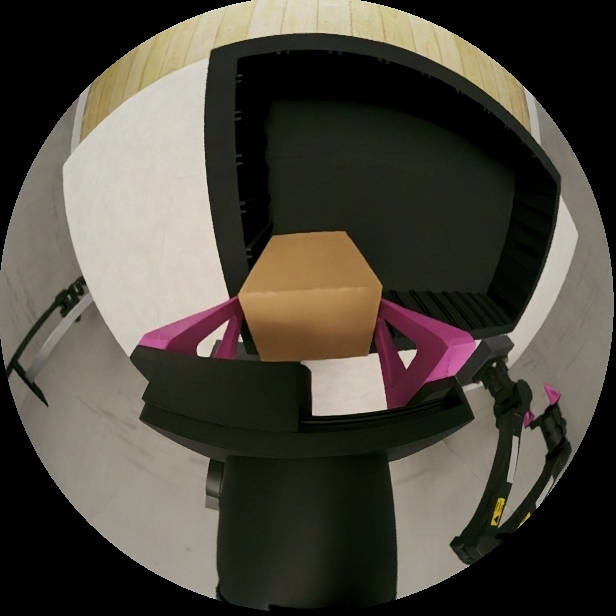

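Scene clock: 383.50 s.
r1.base_odometry: x=+2.189 y=+1.397 heading=-2.064 (m, m, rad; r1's odometry frame)
r1.turned_by_wheels: +0.000 (rad since the last result)
r1.turned_by_imu: +0.000 (rad since the last result)
r1.base_tilt: forward=+1.4 right=-1.0 (deg)
r1.lidar_m: 2.06 0.79 0.58 0.57 0.53 0.39 0.38 0.40 0.55 0.61 3.37 4.43
r1.head_depth_mm: 1346 1328 1304 1139 1167 1236 1196 / 1775 1698 1714 1136 1763 1544 1292 / 2625 1670 1288 666 1772 1557 1288 / 2649 2786 1369 665 1190 1354 1229 / 2650 2859 1712 1199 1885 1564 1288 / 2687 2933 3146 1202 1884 1545 1288 / 2686 2950 3222 2631 1882 1564 1294
r1.base_status: not commanded
r1.joint_positions: lift_m=+0.370 arm_m=+0.000 wrist_yaw_rad=-0.020 wrist_pitch_rad=-0.017 wrist_roll_rad=+0.002 gripper_m=+0.040 head_pan_rad=-1.563 head_tilt_rad=-0.458
r1.joint_status: not commanded
r1.motor_effort: left_wheel=+0(1) right_wheel=+1(1) lift_m=+32(32) arm_m=-2(2) wrist_yaw_rad=+0(0) wrist_pitch_rad=+11(11) wrist_roll_rad=-1(1) gripper_m=+0(1) head_pan_rad=-3(2) head_tilt_rad=+5(5) (%)
r1.hand_pose: x=-0.0267 y=-0.4010 z=+0.4804 quat_wxyz=(+0.707, -0.001, -0.708, -0.014) (m; r1's base frame)
r1.wrist_depth_mm: - 653 664 595 601 559 425 / - - - 932 - 638 424 / - - - 722 - 636 417 / - - - 737 - 637 428 / - - - 389 - 636 432 / - - - 402 897 634 428 / 792 804 792 711 797 599 430
benchl.joint_positions: joint1_rad=-1.588 joint2_rad=+0.801 joint3_rad=+0.704 joint4_rad=-1.515 joint5_rad=-0.007 joint6_rad=-0.016 gripper_m=+0.095
benchl.joint_status: not commanded
benchl.hand: x=-0.0023 y=-0.1770 z=+0.1670 quat_wxyz=(+0.012, -0.707, -0.707, -0.017) (m; benchl's fixed frame)
benchr.joint_positions: joint1_rad=-0.282 joint2_rad=+1.212 joint3_rad=+0.543 joint4_rad=-0.902 joint5_rad=+0.008 joint6_rad=-0.350 gripper_m=+0.080
benchr.joint_status: gripper_m off_target (ended at +0.080, target +0.040)
benchr.hand: x=+0.2413 y=-0.0717 z=+0.0261 quat_wxyz=(+0.002, +0.034, -0.999, +0.004) (m; benchr's fixed frame)
pictures: none
No camera images: the call's "cameras" was empty. Leave "cameras" out to get every camera's image.

Scene clock: 384.80 s.
r1.base_odometry: x=+2.189 y=+1.397 heading=-2.064 (m, m, rad; r1's odometry frame)
r1.turned_by_wheels: +0.000 (rad since the last result)
r1.turned_by_imu: +0.000 (rad since the last result)
r1.base_tilt: forward=+1.3 right=-0.9 (deg)
r1.lidar_m: 2.07 0.79 0.58 0.56 0.53 0.39 0.38 0.40 0.55 0.61 3.36 4.43
r1.head_depth_mm: 1336 1315 1304 1142 1172 1241 1202 / 1952 1708 1722 1140 1757 1547 1298 / 2566 1799 1294 667 1764 1554 1292 / 2609 2929 1724 664 1189 1373 1227 / 2688 1343 1718 1198 1896 1552 1288 / 2655 2936 3167 1197 1882 1556 1284 / 2695 2924 3185 2631 1892 1556 1288
r1.base_status: not commanded
r1.joint_positions: lift_m=+0.370 arm_m=+0.000 wrist_yaw_rad=-0.020 wrist_pitch_rad=-0.017 wrist_roll_rad=+0.002 gripper_m=+0.040 head_pan_rad=-1.563 head_tilt_rad=-0.458
r1.joint_status: not commanded
r1.motor_effort: left_wheel=+0(0) right_wheel=+1(1) lift_m=+33(32) arm_m=-3(2) wrist_yaw_rad=+0(0) wrist_pitch_rad=+11(11) wrist_roll_rad=-1(1) gripper_m=+1(1) head_pan_rad=-3(2) head_tilt_rad=+4(5) (%)
r1.hand_pose: x=-0.0267 y=-0.4010 z=+0.4804 quat_wxyz=(+0.707, -0.001, -0.708, -0.014) (m; r1's base frame)
r1.wrist_depth_mm: - 653 659 590 604 559 421 / - - - 930 - 641 424 / - - - 721 - 637 427 / - - - 738 - 638 421 / - - - 389 - 651 429 / - - - 407 905 646 427 / 804 802 798 719 764 594 427
benchl.joint_positions: joint1_rad=-1.588 joint2_rad=+0.801 joint3_rad=+0.704 joint4_rad=-1.515 joint5_rad=-0.007 joint6_rad=-0.016 gripper_m=+0.095
benchl.joint_status: not commanded
benchl.hand: x=-0.0023 y=-0.1770 z=+0.1670 quat_wxyz=(+0.012, -0.707, -0.707, -0.017) (m; benchl's fixed frame)
benchr.joint_positions: joint1_rad=-0.282 joint2_rad=+1.156 joint3_rad=+0.956 joint4_rad=-1.406 joint5_rad=+0.008 joint6_rad=-0.350 gripper_m=+0.080
benchr.joint_status: all done
benchr.hand: x=+0.2849 y=-0.0843 z=+0.1831 quat_wxyz=(+0.018, +0.034, -0.999, -0.002) (m; benchr's fixed frame)
pictures: benchr_cam_wrist
Images, in order (width x height): benchr_cam_wrist 616x616.

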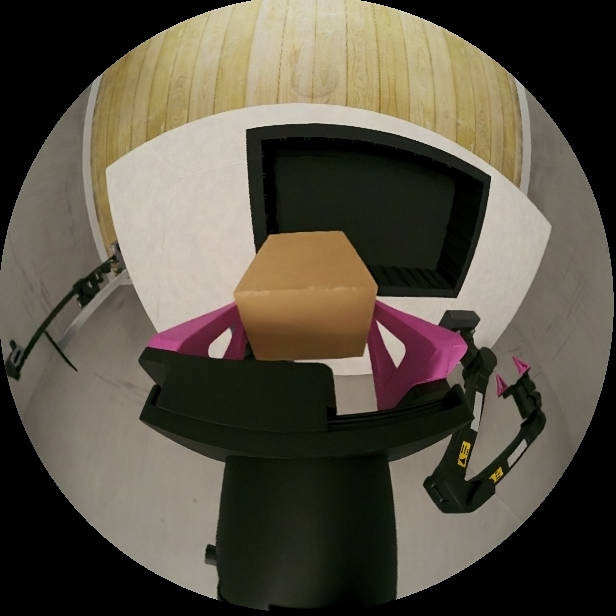

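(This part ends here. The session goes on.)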